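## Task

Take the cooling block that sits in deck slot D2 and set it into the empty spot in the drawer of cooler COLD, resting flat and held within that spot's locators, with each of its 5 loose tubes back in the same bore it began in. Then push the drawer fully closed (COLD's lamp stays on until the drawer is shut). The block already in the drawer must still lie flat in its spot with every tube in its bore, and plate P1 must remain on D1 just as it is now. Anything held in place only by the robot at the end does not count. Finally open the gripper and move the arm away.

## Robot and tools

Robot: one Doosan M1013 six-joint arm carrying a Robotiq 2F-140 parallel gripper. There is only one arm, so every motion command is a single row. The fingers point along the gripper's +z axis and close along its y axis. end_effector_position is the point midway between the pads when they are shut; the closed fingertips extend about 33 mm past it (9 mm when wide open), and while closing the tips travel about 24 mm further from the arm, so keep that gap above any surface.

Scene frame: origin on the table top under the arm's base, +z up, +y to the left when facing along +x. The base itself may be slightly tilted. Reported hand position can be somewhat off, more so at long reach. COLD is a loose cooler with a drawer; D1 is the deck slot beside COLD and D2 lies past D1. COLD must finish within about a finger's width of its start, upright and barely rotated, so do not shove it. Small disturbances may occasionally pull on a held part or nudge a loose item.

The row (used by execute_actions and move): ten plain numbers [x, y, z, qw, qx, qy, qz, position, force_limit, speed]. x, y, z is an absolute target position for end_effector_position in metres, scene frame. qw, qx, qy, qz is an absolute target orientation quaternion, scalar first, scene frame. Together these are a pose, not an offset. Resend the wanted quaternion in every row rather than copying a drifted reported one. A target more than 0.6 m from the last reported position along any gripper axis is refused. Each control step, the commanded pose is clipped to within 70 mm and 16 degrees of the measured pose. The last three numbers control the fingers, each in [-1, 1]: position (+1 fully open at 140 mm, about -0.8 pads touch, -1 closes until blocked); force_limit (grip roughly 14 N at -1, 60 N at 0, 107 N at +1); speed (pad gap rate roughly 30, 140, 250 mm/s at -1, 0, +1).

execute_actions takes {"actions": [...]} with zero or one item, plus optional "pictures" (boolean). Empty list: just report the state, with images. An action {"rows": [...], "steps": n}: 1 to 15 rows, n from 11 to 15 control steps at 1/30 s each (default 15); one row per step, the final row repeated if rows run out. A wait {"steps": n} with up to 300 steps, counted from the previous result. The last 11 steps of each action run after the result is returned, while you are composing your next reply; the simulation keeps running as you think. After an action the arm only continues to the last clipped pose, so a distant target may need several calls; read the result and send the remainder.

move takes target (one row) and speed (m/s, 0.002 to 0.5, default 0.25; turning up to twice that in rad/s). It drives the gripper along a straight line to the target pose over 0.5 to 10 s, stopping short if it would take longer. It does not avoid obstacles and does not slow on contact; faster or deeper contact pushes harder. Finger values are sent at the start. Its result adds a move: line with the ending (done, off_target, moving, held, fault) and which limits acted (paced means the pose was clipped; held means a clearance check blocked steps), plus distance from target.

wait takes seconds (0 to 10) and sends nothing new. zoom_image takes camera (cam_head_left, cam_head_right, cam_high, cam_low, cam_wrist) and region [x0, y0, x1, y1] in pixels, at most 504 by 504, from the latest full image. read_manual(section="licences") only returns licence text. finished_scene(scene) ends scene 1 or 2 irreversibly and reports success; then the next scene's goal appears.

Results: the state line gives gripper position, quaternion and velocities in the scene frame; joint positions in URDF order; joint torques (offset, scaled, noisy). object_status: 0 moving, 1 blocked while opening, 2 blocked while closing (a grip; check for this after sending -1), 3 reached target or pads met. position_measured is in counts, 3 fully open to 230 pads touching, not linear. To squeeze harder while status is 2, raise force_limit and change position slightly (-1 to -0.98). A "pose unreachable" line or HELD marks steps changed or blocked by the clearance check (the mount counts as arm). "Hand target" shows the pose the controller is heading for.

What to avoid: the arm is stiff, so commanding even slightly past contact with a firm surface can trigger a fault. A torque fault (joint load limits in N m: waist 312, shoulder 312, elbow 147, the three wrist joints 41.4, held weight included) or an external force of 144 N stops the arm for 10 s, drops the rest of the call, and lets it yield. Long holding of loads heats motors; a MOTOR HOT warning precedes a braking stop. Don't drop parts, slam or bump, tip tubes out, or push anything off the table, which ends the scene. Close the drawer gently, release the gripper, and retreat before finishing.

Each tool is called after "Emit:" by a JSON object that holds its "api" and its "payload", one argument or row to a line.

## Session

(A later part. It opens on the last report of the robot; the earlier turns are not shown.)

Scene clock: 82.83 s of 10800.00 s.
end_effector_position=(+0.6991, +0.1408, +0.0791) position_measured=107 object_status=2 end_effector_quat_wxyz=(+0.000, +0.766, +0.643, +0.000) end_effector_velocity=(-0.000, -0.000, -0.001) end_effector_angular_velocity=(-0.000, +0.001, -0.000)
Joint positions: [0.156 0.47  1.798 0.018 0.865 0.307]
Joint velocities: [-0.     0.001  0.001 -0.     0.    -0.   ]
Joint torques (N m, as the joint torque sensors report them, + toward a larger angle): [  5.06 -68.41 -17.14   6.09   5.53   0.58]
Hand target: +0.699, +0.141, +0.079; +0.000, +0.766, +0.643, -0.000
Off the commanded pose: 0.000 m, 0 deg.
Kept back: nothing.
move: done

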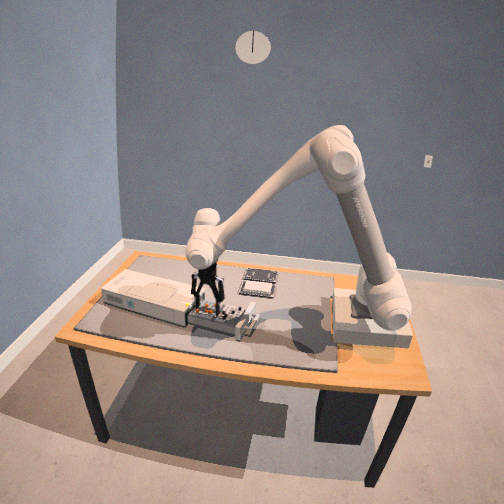

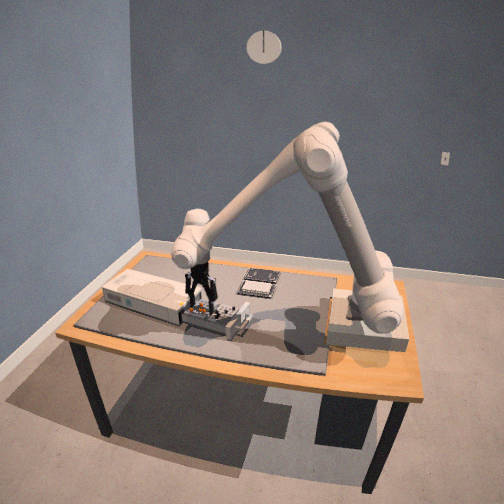

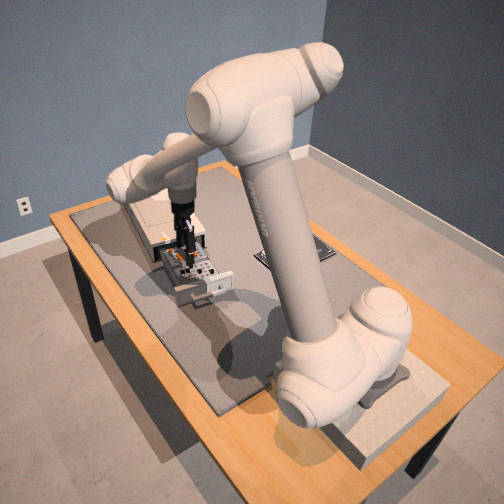

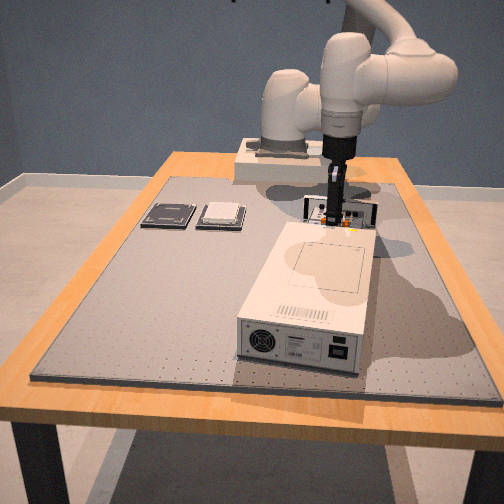

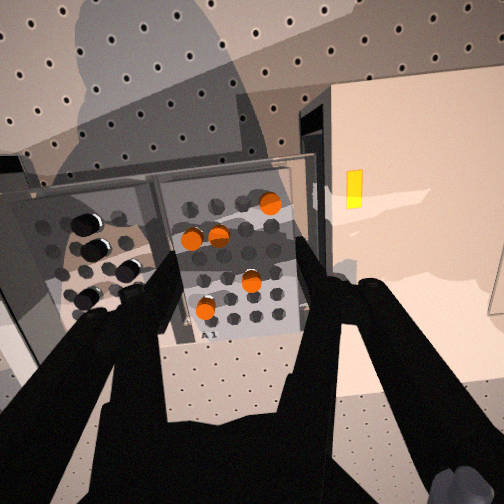

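Emit:
{"api": "move", "payload": {
  "target": [0.6993, 0.1408, 0.0800, 0, 0.766, 0.643, 0, -1, 0.8, -0.6],
  "speed": 0.004
}}

Emit:
{"api": "zoom_image", "payload": {
  "camera": "cam_wrist",
  "region": [100, 140, 340, 360]
}}

Scene clock: 86.13 s of 10800.00 s.
end_effector_position=(+0.6992, +0.1408, +0.0799) position_measured=107 object_status=2 end_effector_quat_wxyz=(-0.000, +0.766, +0.643, -0.000) end_effector_velocity=(+0.000, +0.001, +0.000) end_effector_angular_velocity=(+0.000, -0.001, +0.001)
Joint positions: [0.156 0.47  1.797 0.018 0.867 0.307]
Joint velocities: [ 0.001  0.    -0.001  0.    -0.    -0.   ]
Joint torques (N m, as the joint torque sensors report them, + toward a larger angle): [  5.51 -78.51 -29.37   5.45   3.42   0.61]
Hand target: +0.699, +0.141, +0.080; -0.000, +0.766, +0.643, -0.000
Off the commanded pose: 0.000 m, 0 deg.
Kept back: nothing.
move: done

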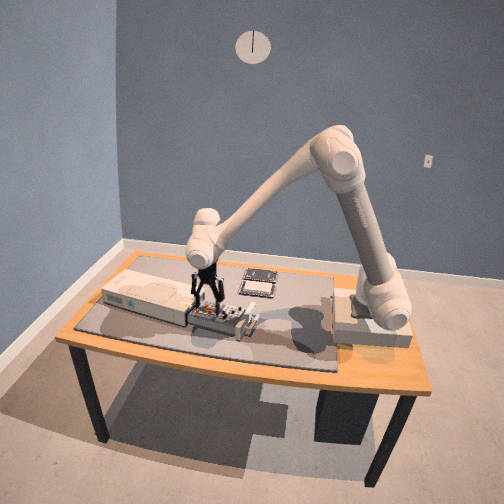

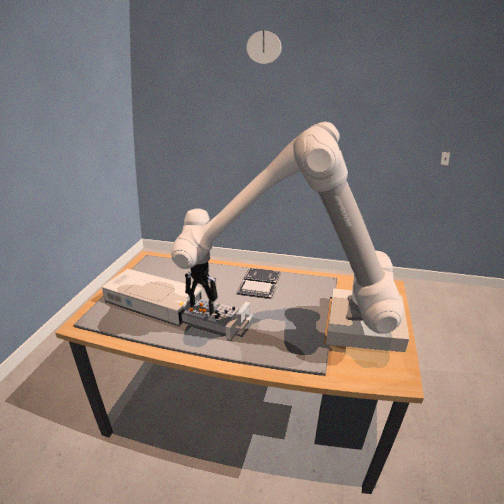

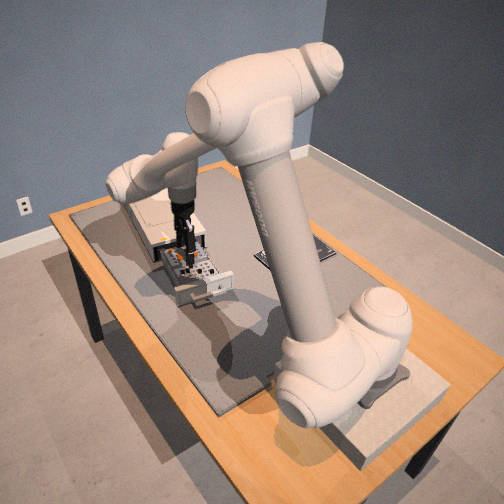

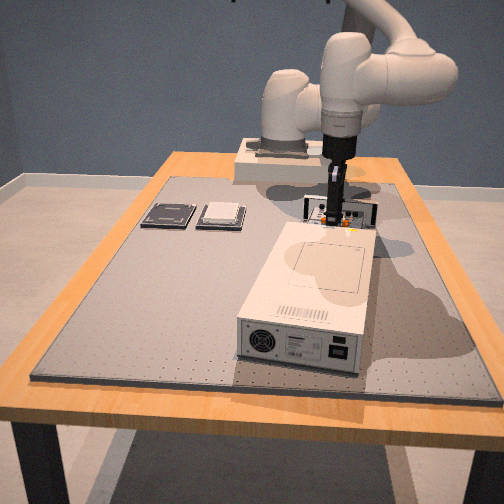

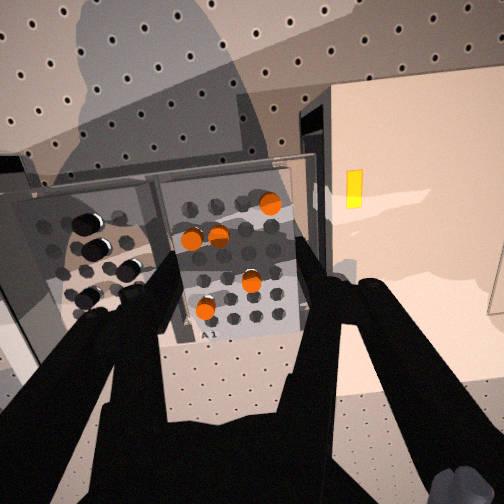

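Region (100, 140, 340, 360) of cam_wrist's 504x504 image, scaled by 2.100, with more detail than that image has; it fills the top 462 rows of this view, and the rest is white.

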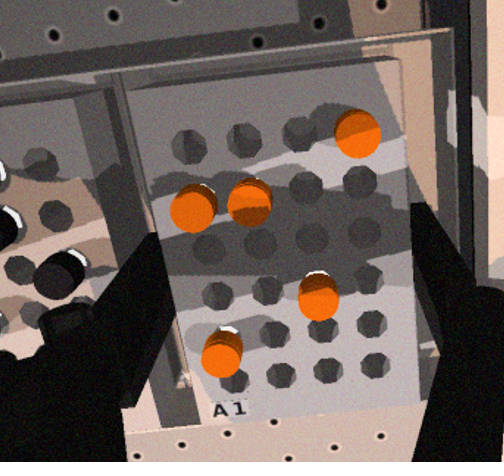

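Emit:
{"api": "move", "payload": {
  "target": [0.6996, 0.1408, 0.0804, 0, 0.766, 0.643, 0, 0.24, 0.0, -0.8],
  "speed": 0.004
}}

Emit:
{"api": "zoom_image", "payload": {
  "camera": "cam_wrist",
  "region": [100, 140, 340, 360]
}}

Scene clock: 88.13 s of 10800.00 s.
end_effector_position=(+0.6996, +0.1408, +0.0804) position_measured=99 object_status=3 end_effector_quat_wxyz=(-0.000, +0.766, +0.643, -0.000) end_effector_velocity=(-0.000, +0.001, -0.000) end_effector_angular_velocity=(+0.000, +0.000, +0.001)
Joint positions: [0.156 0.469 1.796 0.018 0.868 0.307]
Joint velocities: [ 0.001  0.     0.     0.     0.    -0.   ]
Joint torques (N m, as the joint torque sensors report them, + toward a larger angle): [  1.77 -79.51 -33.47   4.95   1.32   0.1 ]
Hand target: +0.700, +0.141, +0.080; -0.000, +0.766, +0.643, +0.000
Off the commanded pose: 0.000 m, 0 deg.
Kept back: nothing.
move: done

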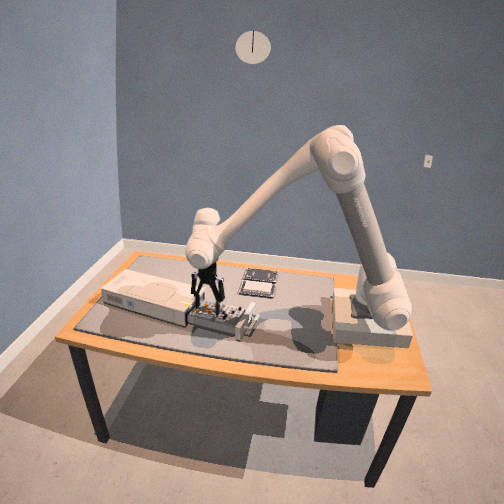

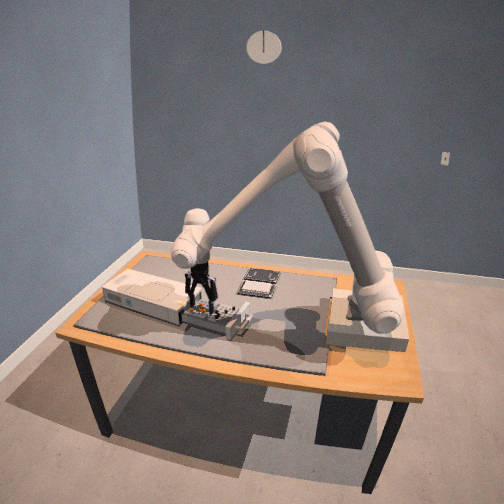

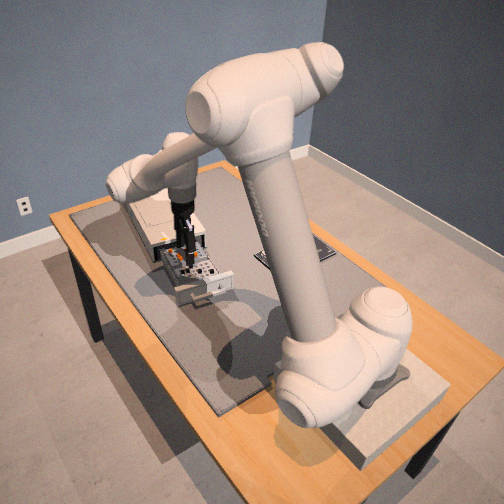

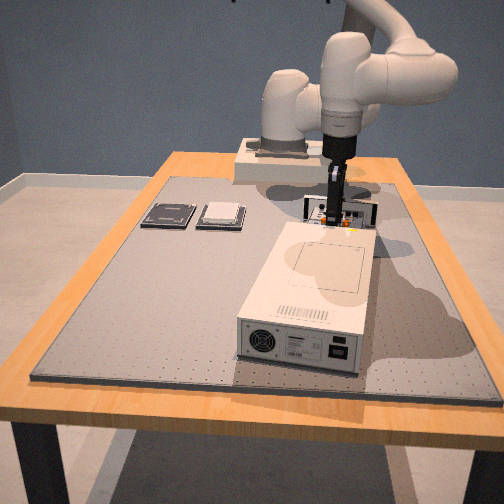

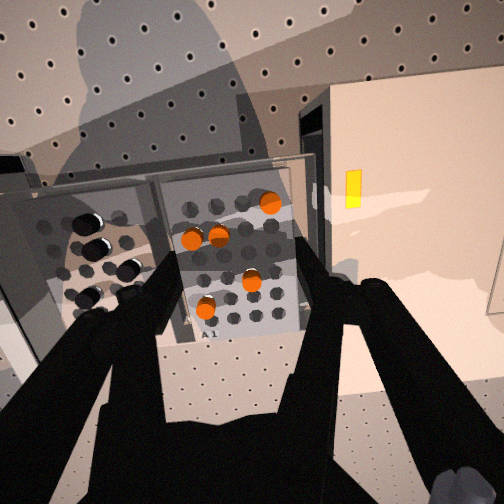

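Region (100, 140, 340, 360) of cam_wrist's 504x504 image, scaled by 2.100, with more detail than that image has; it fills the top 462 rows of this view, and the rest is white.

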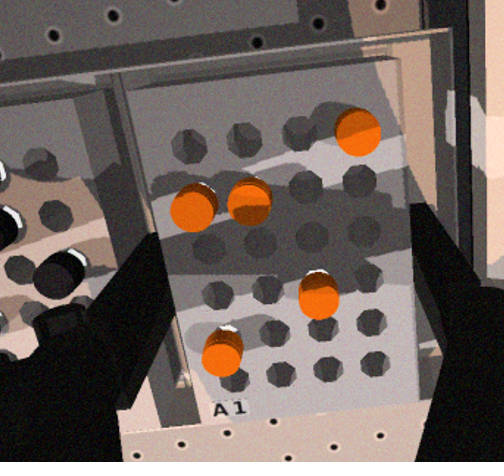

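Emit:
{"api": "move", "payload": {
  "target": [0.6996, 0.1408, 0.17, 0, 0.766, 0.643, 0, 0.24, 0.0, -0.8],
  "speed": 0.08
}}

Emit:
{"api": "zoom_image", "payload": {
  "camera": "cam_wrist",
  "region": [60, 120, 340, 380]
}}

Scene clock: 90.17 s of 10800.00 s.
end_effector_position=(+0.6996, +0.1408, +0.1699) position_measured=99 object_status=3 end_effector_quat_wxyz=(-0.000, +0.766, +0.643, -0.000) end_effector_velocity=(+0.000, +0.000, +0.001) end_effector_angular_velocity=(+0.001, -0.000, -0.001)
Joint positions: [0.154 0.383 1.735 0.016 1.016 0.308]
Joint velocities: [-0.    -0.001 -0.001  0.001  0.002  0.001]
Joint torques (N m, as the joint torque sensors report them, + toward a larger angle): [  2.68 -74.58 -36.69   5.04   0.38   0.36]
Hand target: +0.700, +0.141, +0.170; -0.000, +0.766, +0.643, +0.000
Off the commanded pose: 0.000 m, 0 deg.
Kept back: nothing.
move: done

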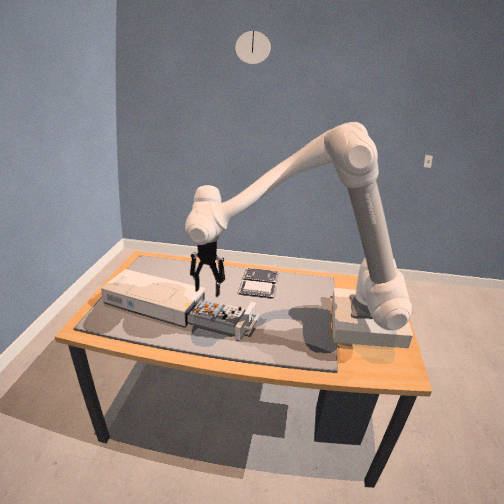

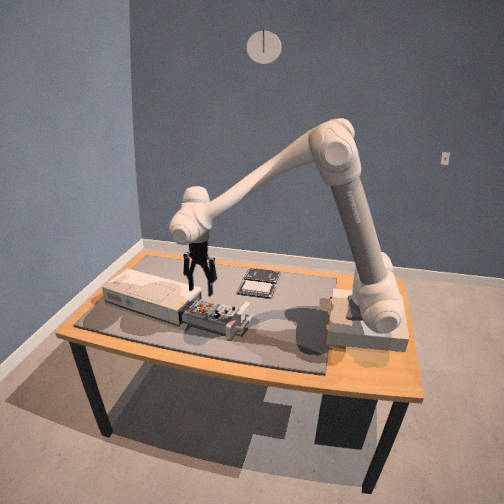

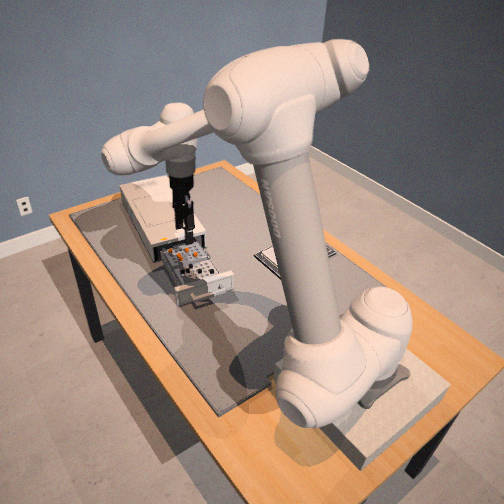

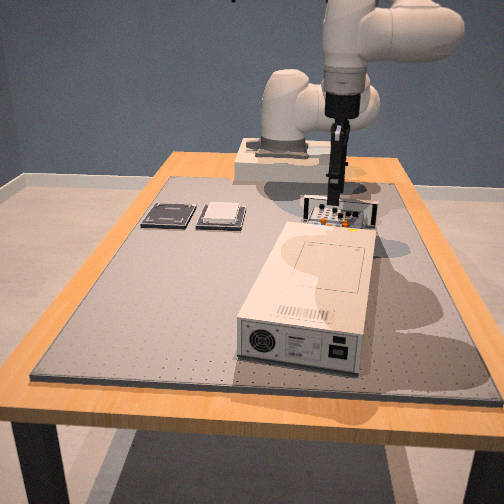

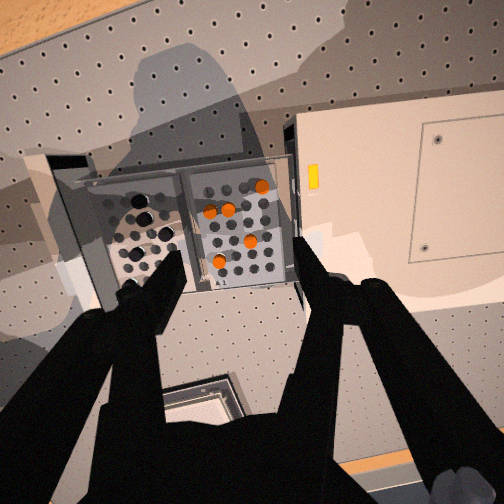

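Region (60, 120, 340, 380) of cam_wrist's 504x504 image, scaled by 1.800, with more detail than that image has; it fills the top 468 rows of this view, and the rest is white.

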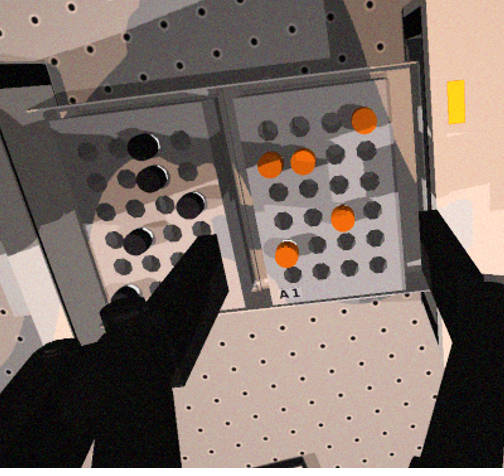

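Emit:
{"api": "zoom_image", "payload": {
  "camera": "cam_head_left",
  "region": [180, 285, 270, 345]
}}

Emit:
{"api": "zoom_image", "payload": {
  "camera": "cam_high",
  "region": [145, 225, 245, 310]
}}

Region (180, 285, 270, 345) of cam_head_left's 504x504 image, scaled by 5.600, with more detail than that image has.

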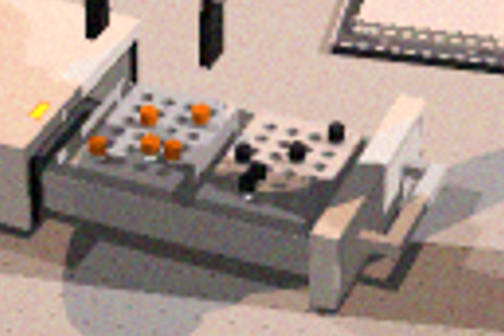

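Region (145, 225, 245, 310) of cam_high's 504x504 image, scaled by 5.040, with more detail than that image has; it fills the top 428 rows of this view, and the rest is white.

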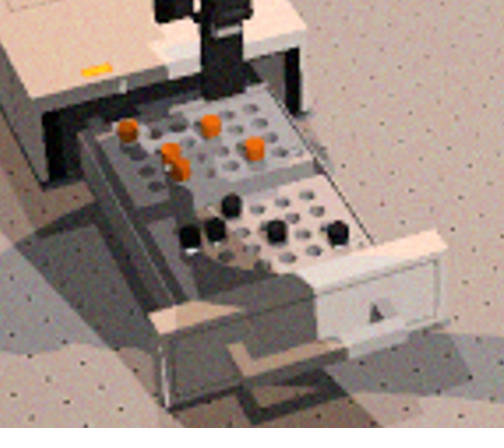

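Emit:
{"api": "move", "payload": {
  "target": [0.6346, 0.1523, 0.145, 0, 0.766, 0.643, 0, -0.32, 0.0, 0.0],
  "speed": 0.15
}}

Emit:
{"api": "zoom_image", "payload": {
  "camera": "cam_wrist",
  "region": [110, 120, 400, 330]
}}

Scene clock: 92.07 s of 10800.00 s.
end_effector_position=(+0.6347, +0.1522, +0.1450) position_measured=169 object_status=3 end_effector_quat_wxyz=(-0.000, +0.766, +0.643, +0.000) end_effector_velocity=(-0.001, +0.001, -0.001) end_effector_angular_velocity=(-0.000, +0.000, +0.002)
Joint positions: [0.187 0.322 1.878 0.016 0.934 0.339]
Joint velocities: [ 0.002 -0.001  0.003 -0.    -0.002  0.   ]
Joint torques (N m, as the joint torque sensors report them, + toward a larger angle): [  3.56 -68.4  -35.2    4.68   0.19   0.15]
Hand target: +0.635, +0.152, +0.145; +0.000, +0.766, +0.643, -0.000
Off the commanded pose: 0.000 m, 0 deg.
Kept back: nothing.
move: done

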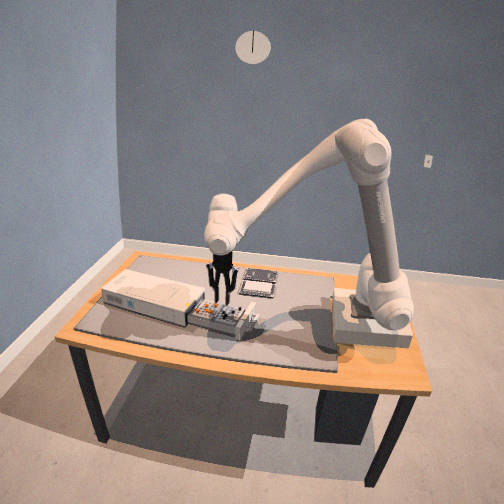

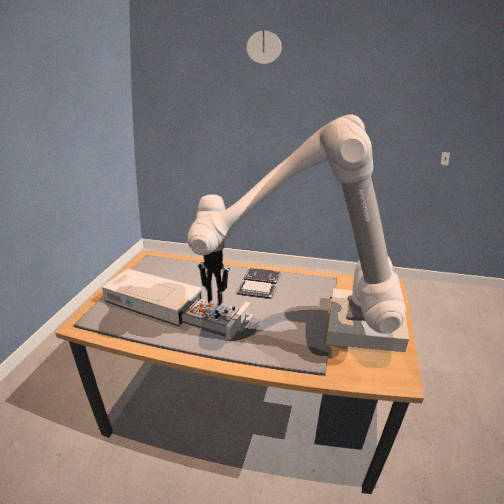

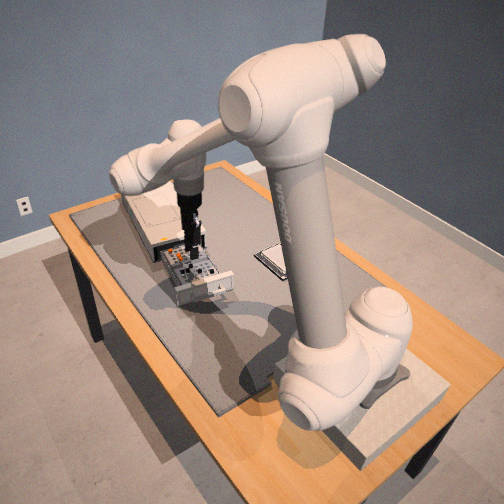

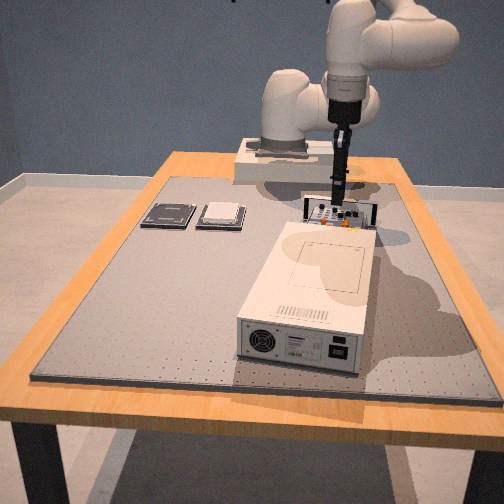

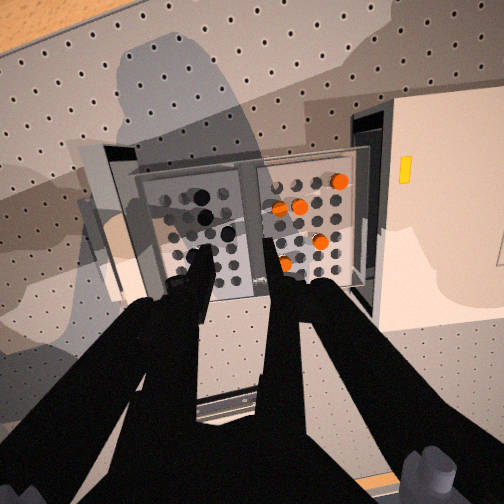

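Region (110, 120, 400, 330) of cam_wrist's 504x504 image, scaled by 1.738, with more detail than that image has; it fills the top 365 rows of this view, and the rest is white.

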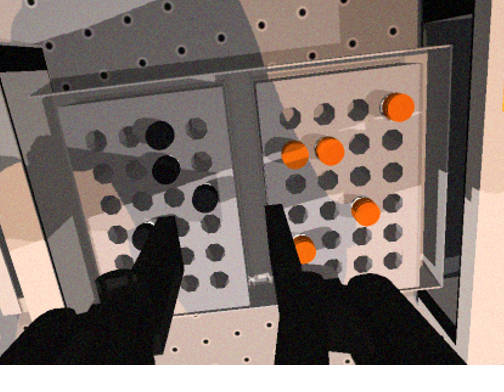

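Emit:
{"api": "zoom_image", "payload": {
  "camera": "cam_wrist",
  "region": [215, 140, 375, 240]
}}

Emit:
{"api": "zoom_image", "payload": {
  "camera": "cam_wrist",
  "region": [125, 150, 285, 250]
}}

Region (215, 140, 375, 240) of cam_wrist's 504x504 image, scaled by 3.150, with more detail than that image has; it fills the top 315 rows of this view, and the rest is white.

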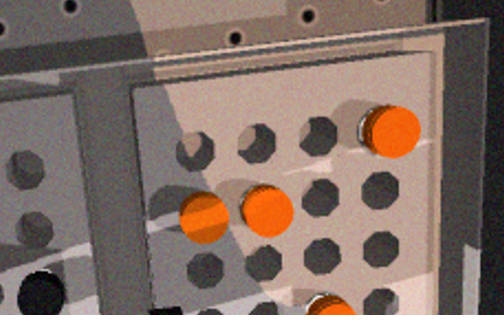

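Region (125, 150, 285, 250) of cam_wrist's 504x504 image, scaled by 3.150, with more detail than that image has; it fills the top 315 rows of this view, and the rest is white.

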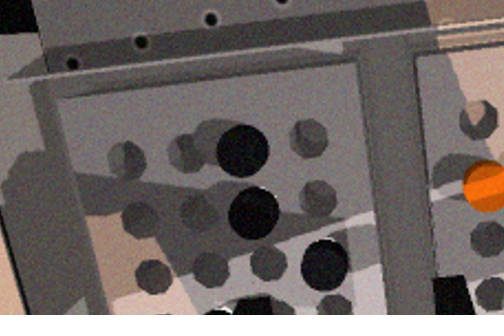

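Emit:
{"api": "move", "payload": {
  "target": [0.4845, 0.1807, 0.140, 0, 0.766, 0.643, 0, -0.32, 0.0, 0.0],
  "speed": 0.25
}}

Scene clock: 99.53 s of 10800.00 s.
end_effector_position=(+0.4845, +0.1804, +0.1399) position_measured=169 object_status=3 end_effector_quat_wxyz=(+0.000, +0.766, +0.643, -0.000) end_effector_velocity=(-0.002, -0.000, -0.000) end_effector_angular_velocity=(-0.001, +0.000, +0.000)
Joint positions: [0.293 0.137 2.135 0.016 0.861 0.444]
Joint velocities: [ 0.001 -0.002  0.003 -0.001 -0.     0.001]
Joint torques (N m, as the joint torque sensors report them, + toward a larger angle): [  1.19 -47.35 -34.07   4.19   0.44   0.09]
Hand target: +0.484, +0.180, +0.140; +0.000, +0.766, +0.643, -0.000
Off the commanded pose: 0.000 m, 0 deg.
Kept back: nothing.
After step 90, 3.33 s passed at rest.
move: done

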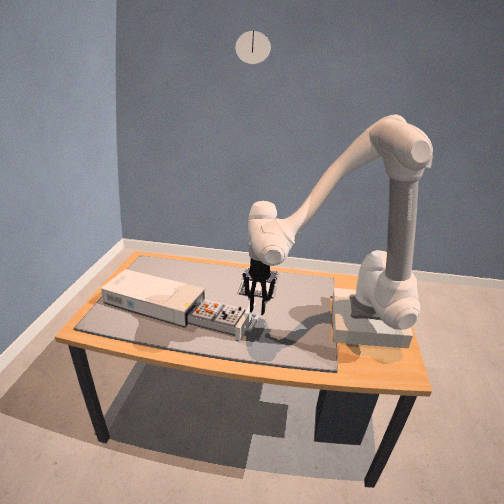

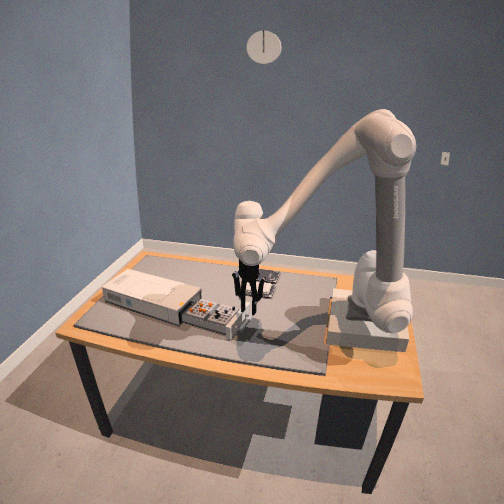

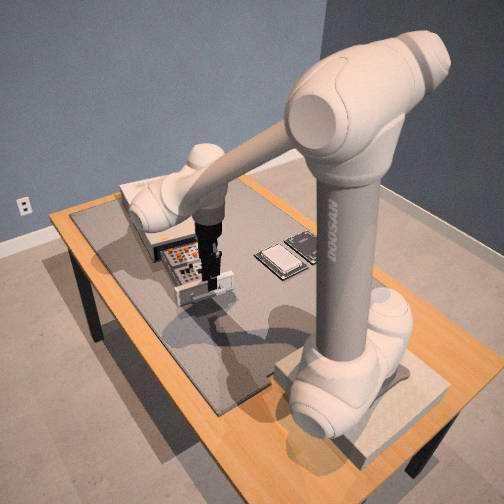

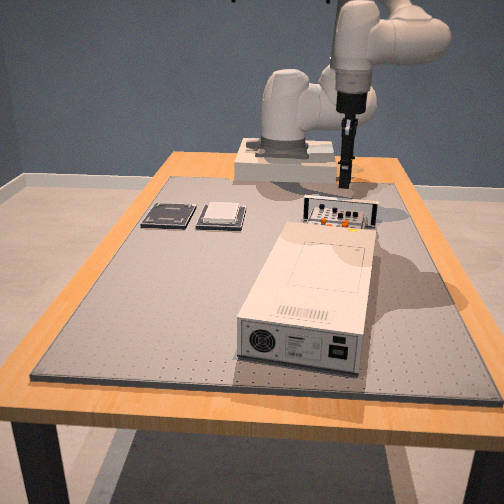

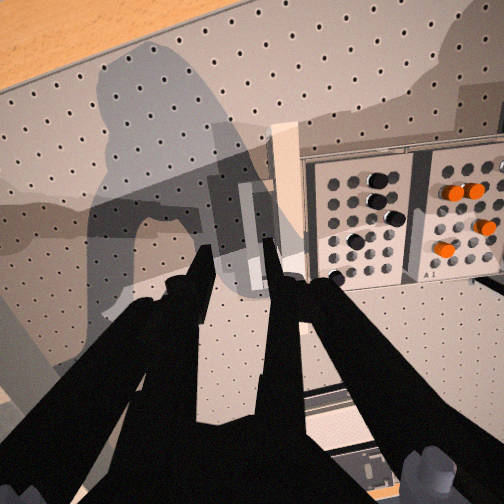

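Emit:
{"api": "move", "payload": {
  "target": [0.4840, 0.1808, 0.082, 0, 0.766, 0.643, 0, -0.32, 0.0, 0.0],
  "speed": 0.05
}}

Scene clock: 101.37 s of 10800.00 s.
end_effector_position=(+0.4840, +0.1808, +0.0821) position_measured=169 object_status=3 end_effector_quat_wxyz=(+0.000, +0.766, +0.643, +0.000) end_effector_velocity=(-0.000, -0.000, -0.001) end_effector_angular_velocity=(-0.001, -0.001, +0.002)
Joint positions: [0.295 0.214 2.18  0.018 0.739 0.443]
Joint velocities: [ 0.     0.001  0.001 -0.001 -0.003 -0.001]
Joint torques (N m, as the joint torque sensors report them, + toward a larger angle): [  3.5  -49.69 -27.98   3.87   1.02   0.32]
Hand target: +0.484, +0.181, +0.082; +0.000, +0.766, +0.643, -0.000
Off the commanded pose: 0.000 m, 0 deg.
Kept back: nothing.
move: done

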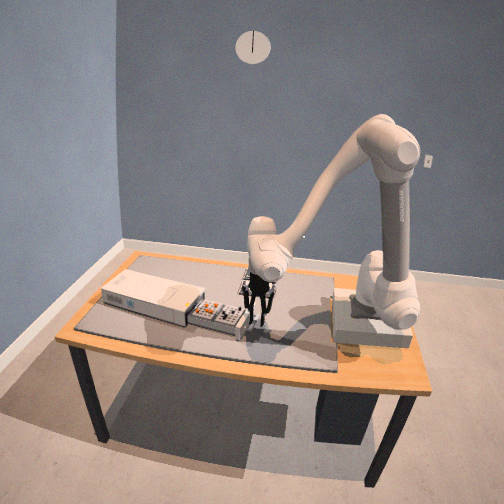

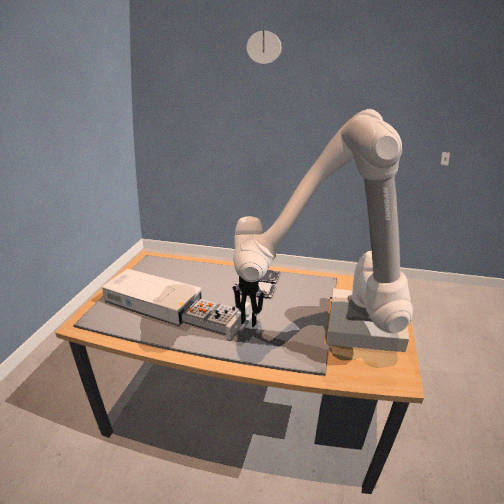

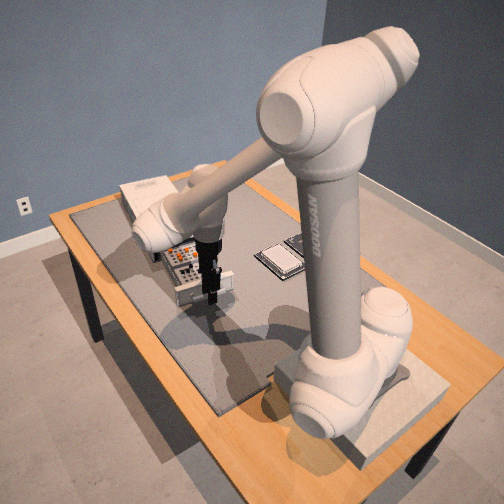

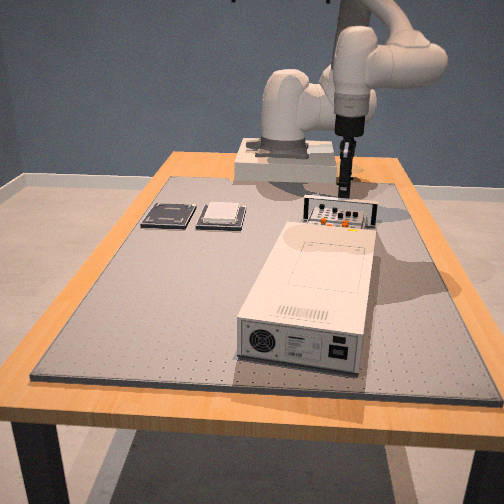

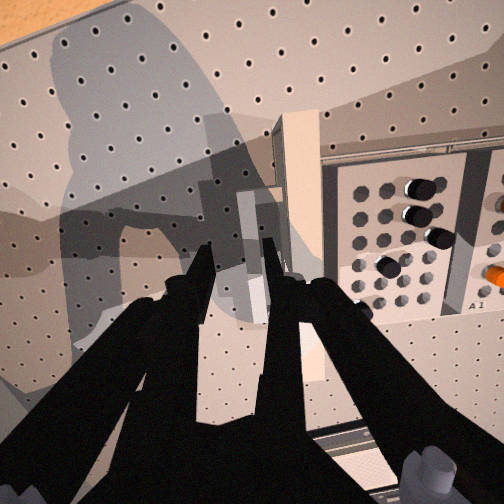

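Emit:
{"api": "move", "payload": {
  "target": [0.4880, 0.1801, 0.087, 0, 0.766, 0.643, 0, -0.32, 0.0, 0.0],
  "speed": 0.015
}}

Scene clock: 102.37 s of 10800.00 s.
end_effector_position=(+0.4879, +0.1801, +0.0869) position_measured=169 object_status=3 end_effector_quat_wxyz=(-0.000, +0.766, +0.643, +0.000) end_effector_velocity=(+0.001, +0.000, +0.001) end_effector_angular_velocity=(-0.000, +0.000, +0.001)
Joint positions: [0.291 0.212 2.17  0.018 0.75  0.44 ]
Joint velocities: [-0.    -0.    -0.002 -0.     0.002 -0.001]
Joint torques (N m, as the joint torque sensors report them, + toward a larger angle): [  0.86 -47.17 -29.27   3.55   0.64   0.05]
Hand target: +0.488, +0.180, +0.087; -0.000, +0.766, +0.643, +0.000
Off the commanded pose: 0.000 m, 0 deg.
Kept back: nothing.
move: done

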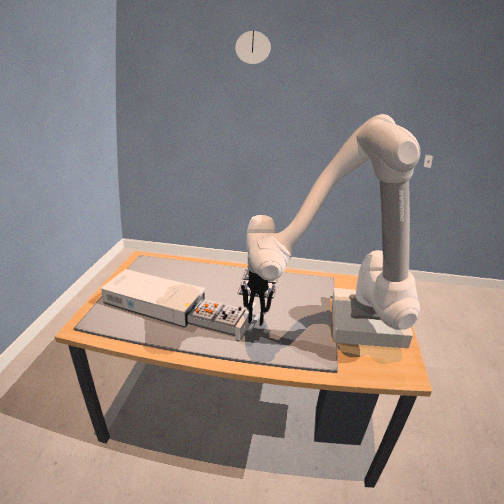

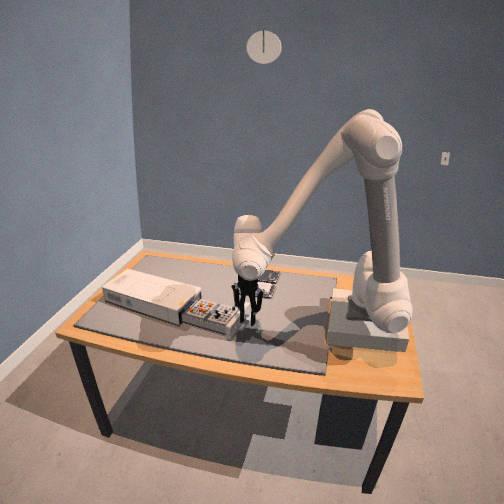

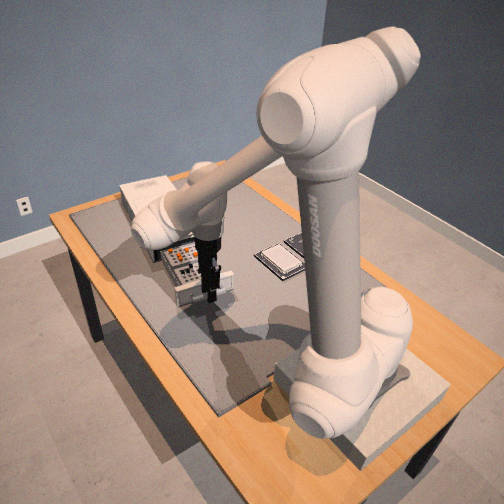

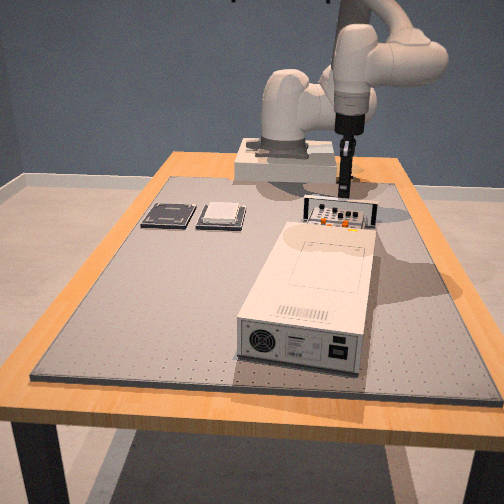

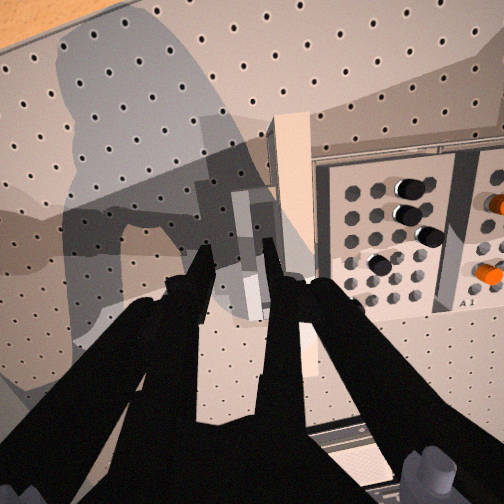

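Emit:
{"api": "move", "payload": {
  "target": [0.4980, 0.1783, 0.091, 0, 0.766, 0.643, 0, -0.32, 0.0, 0.0],
  "speed": 0.015
}}

Scene clock: 103.70 s of 10800.00 s.
end_effector_position=(+0.4979, +0.1783, +0.0910) position_measured=169 object_status=3 end_effector_quat_wxyz=(-0.000, +0.766, +0.643, -0.000) end_effector_velocity=(+0.001, -0.001, +0.000) end_effector_angular_velocity=(+0.000, +0.001, -0.002)
Joint positions: [0.283 0.218 2.151 0.018 0.763 0.432]
Joint velocities: [-0.003  0.001 -0.002  0.001  0.002 -0.001]
Joint torques (N m, as the joint torque sensors report them, + toward a larger angle): [  1.38 -50.51 -32.31   3.63  -0.33  -0.01]
Hand target: +0.498, +0.178, +0.091; -0.000, +0.766, +0.643, +0.000
Off the commanded pose: 0.000 m, 0 deg.
Kept back: nothing.
move: done

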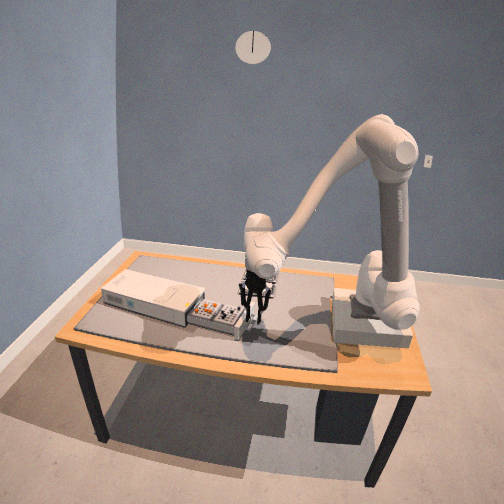

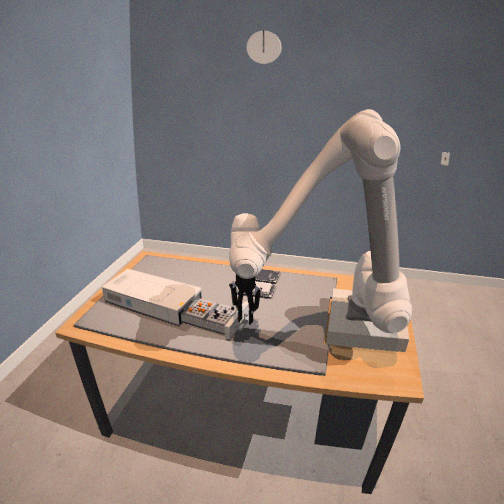

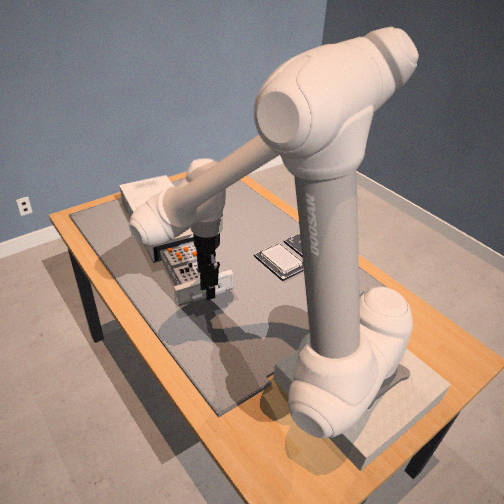

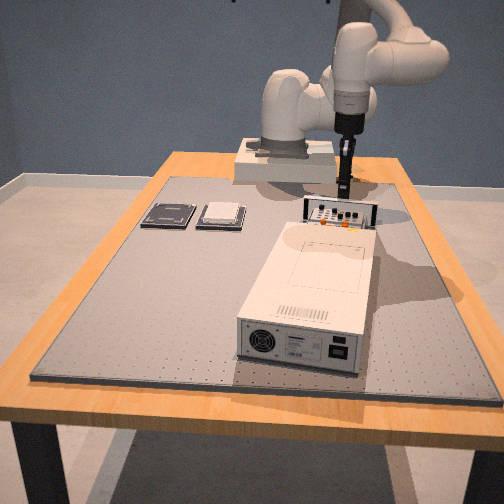

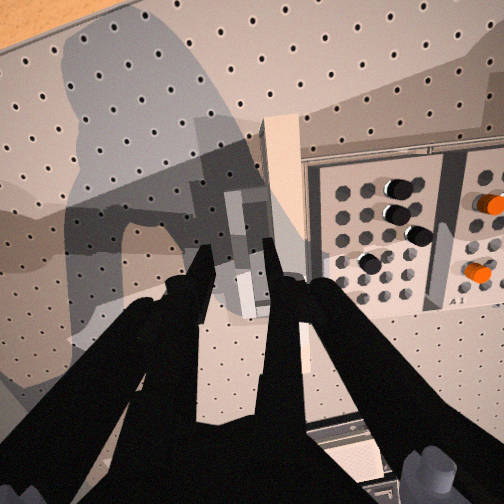

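Emit:
{"api": "move", "payload": {
  "target": [0.7000, 0.1427, 0.091, 0, 0.766, 0.643, 0, -0.32, 0.0, 0.0],
  "speed": 0.07
}}

Scene clock: 107.50 s of 10800.00 s.
end_effector_position=(+0.7000, +0.1430, +0.0911) position_measured=169 object_status=3 end_effector_quat_wxyz=(-0.000, +0.766, +0.643, +0.000) end_effector_velocity=(+0.001, -0.001, +0.000) end_effector_angular_velocity=(-0.000, -0.000, -0.000)
Joint positions: [0.159 0.459 1.788 0.017 0.886 0.31 ]
Joint velocities: [-0.001  0.001 -0.002 -0.     0.001 -0.   ]
Joint torques (N m, as the joint torque sensors report them, + toward a larger angle): [  1.29 -79.07 -35.76   4.5   -0.32  -0.1 ]
Hand target: +0.700, +0.143, +0.091; -0.000, +0.766, +0.643, +0.000
Off the commanded pose: 0.000 m, 0 deg.
Kept back: nothing.
move: done

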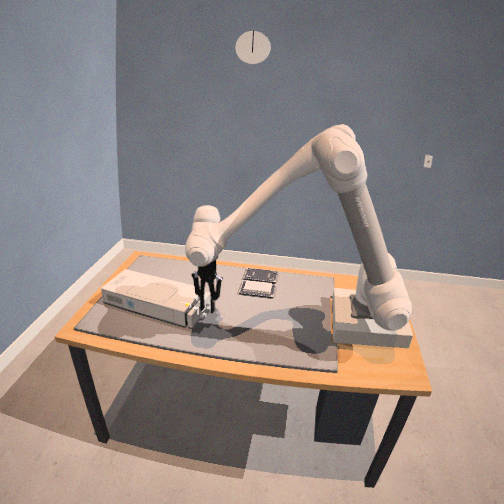

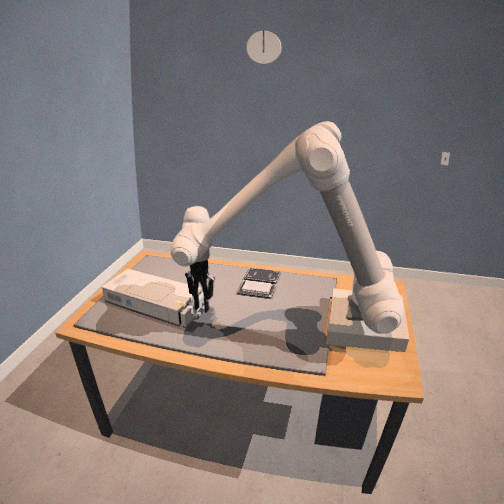

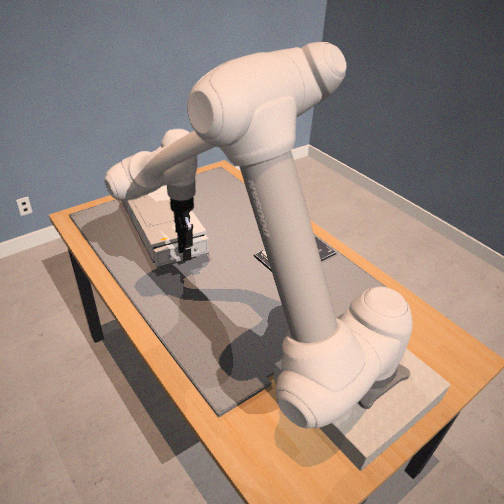

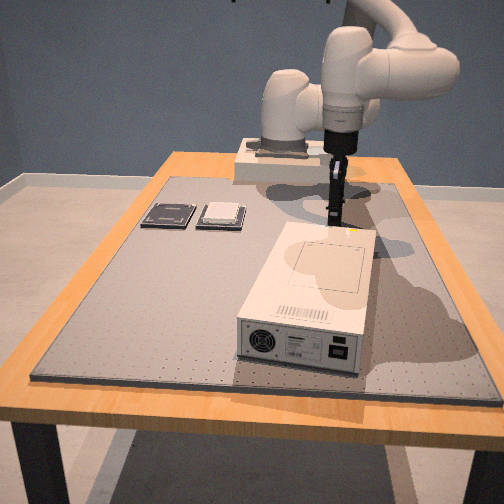

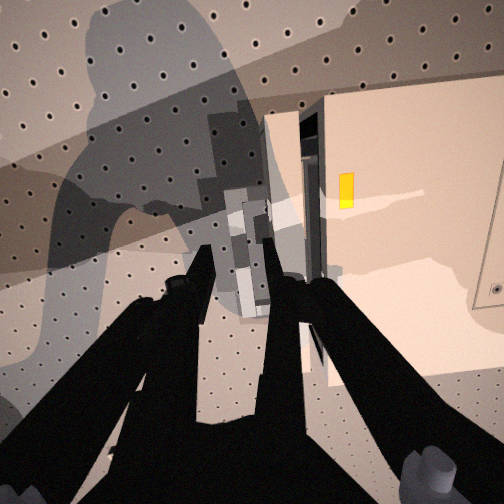

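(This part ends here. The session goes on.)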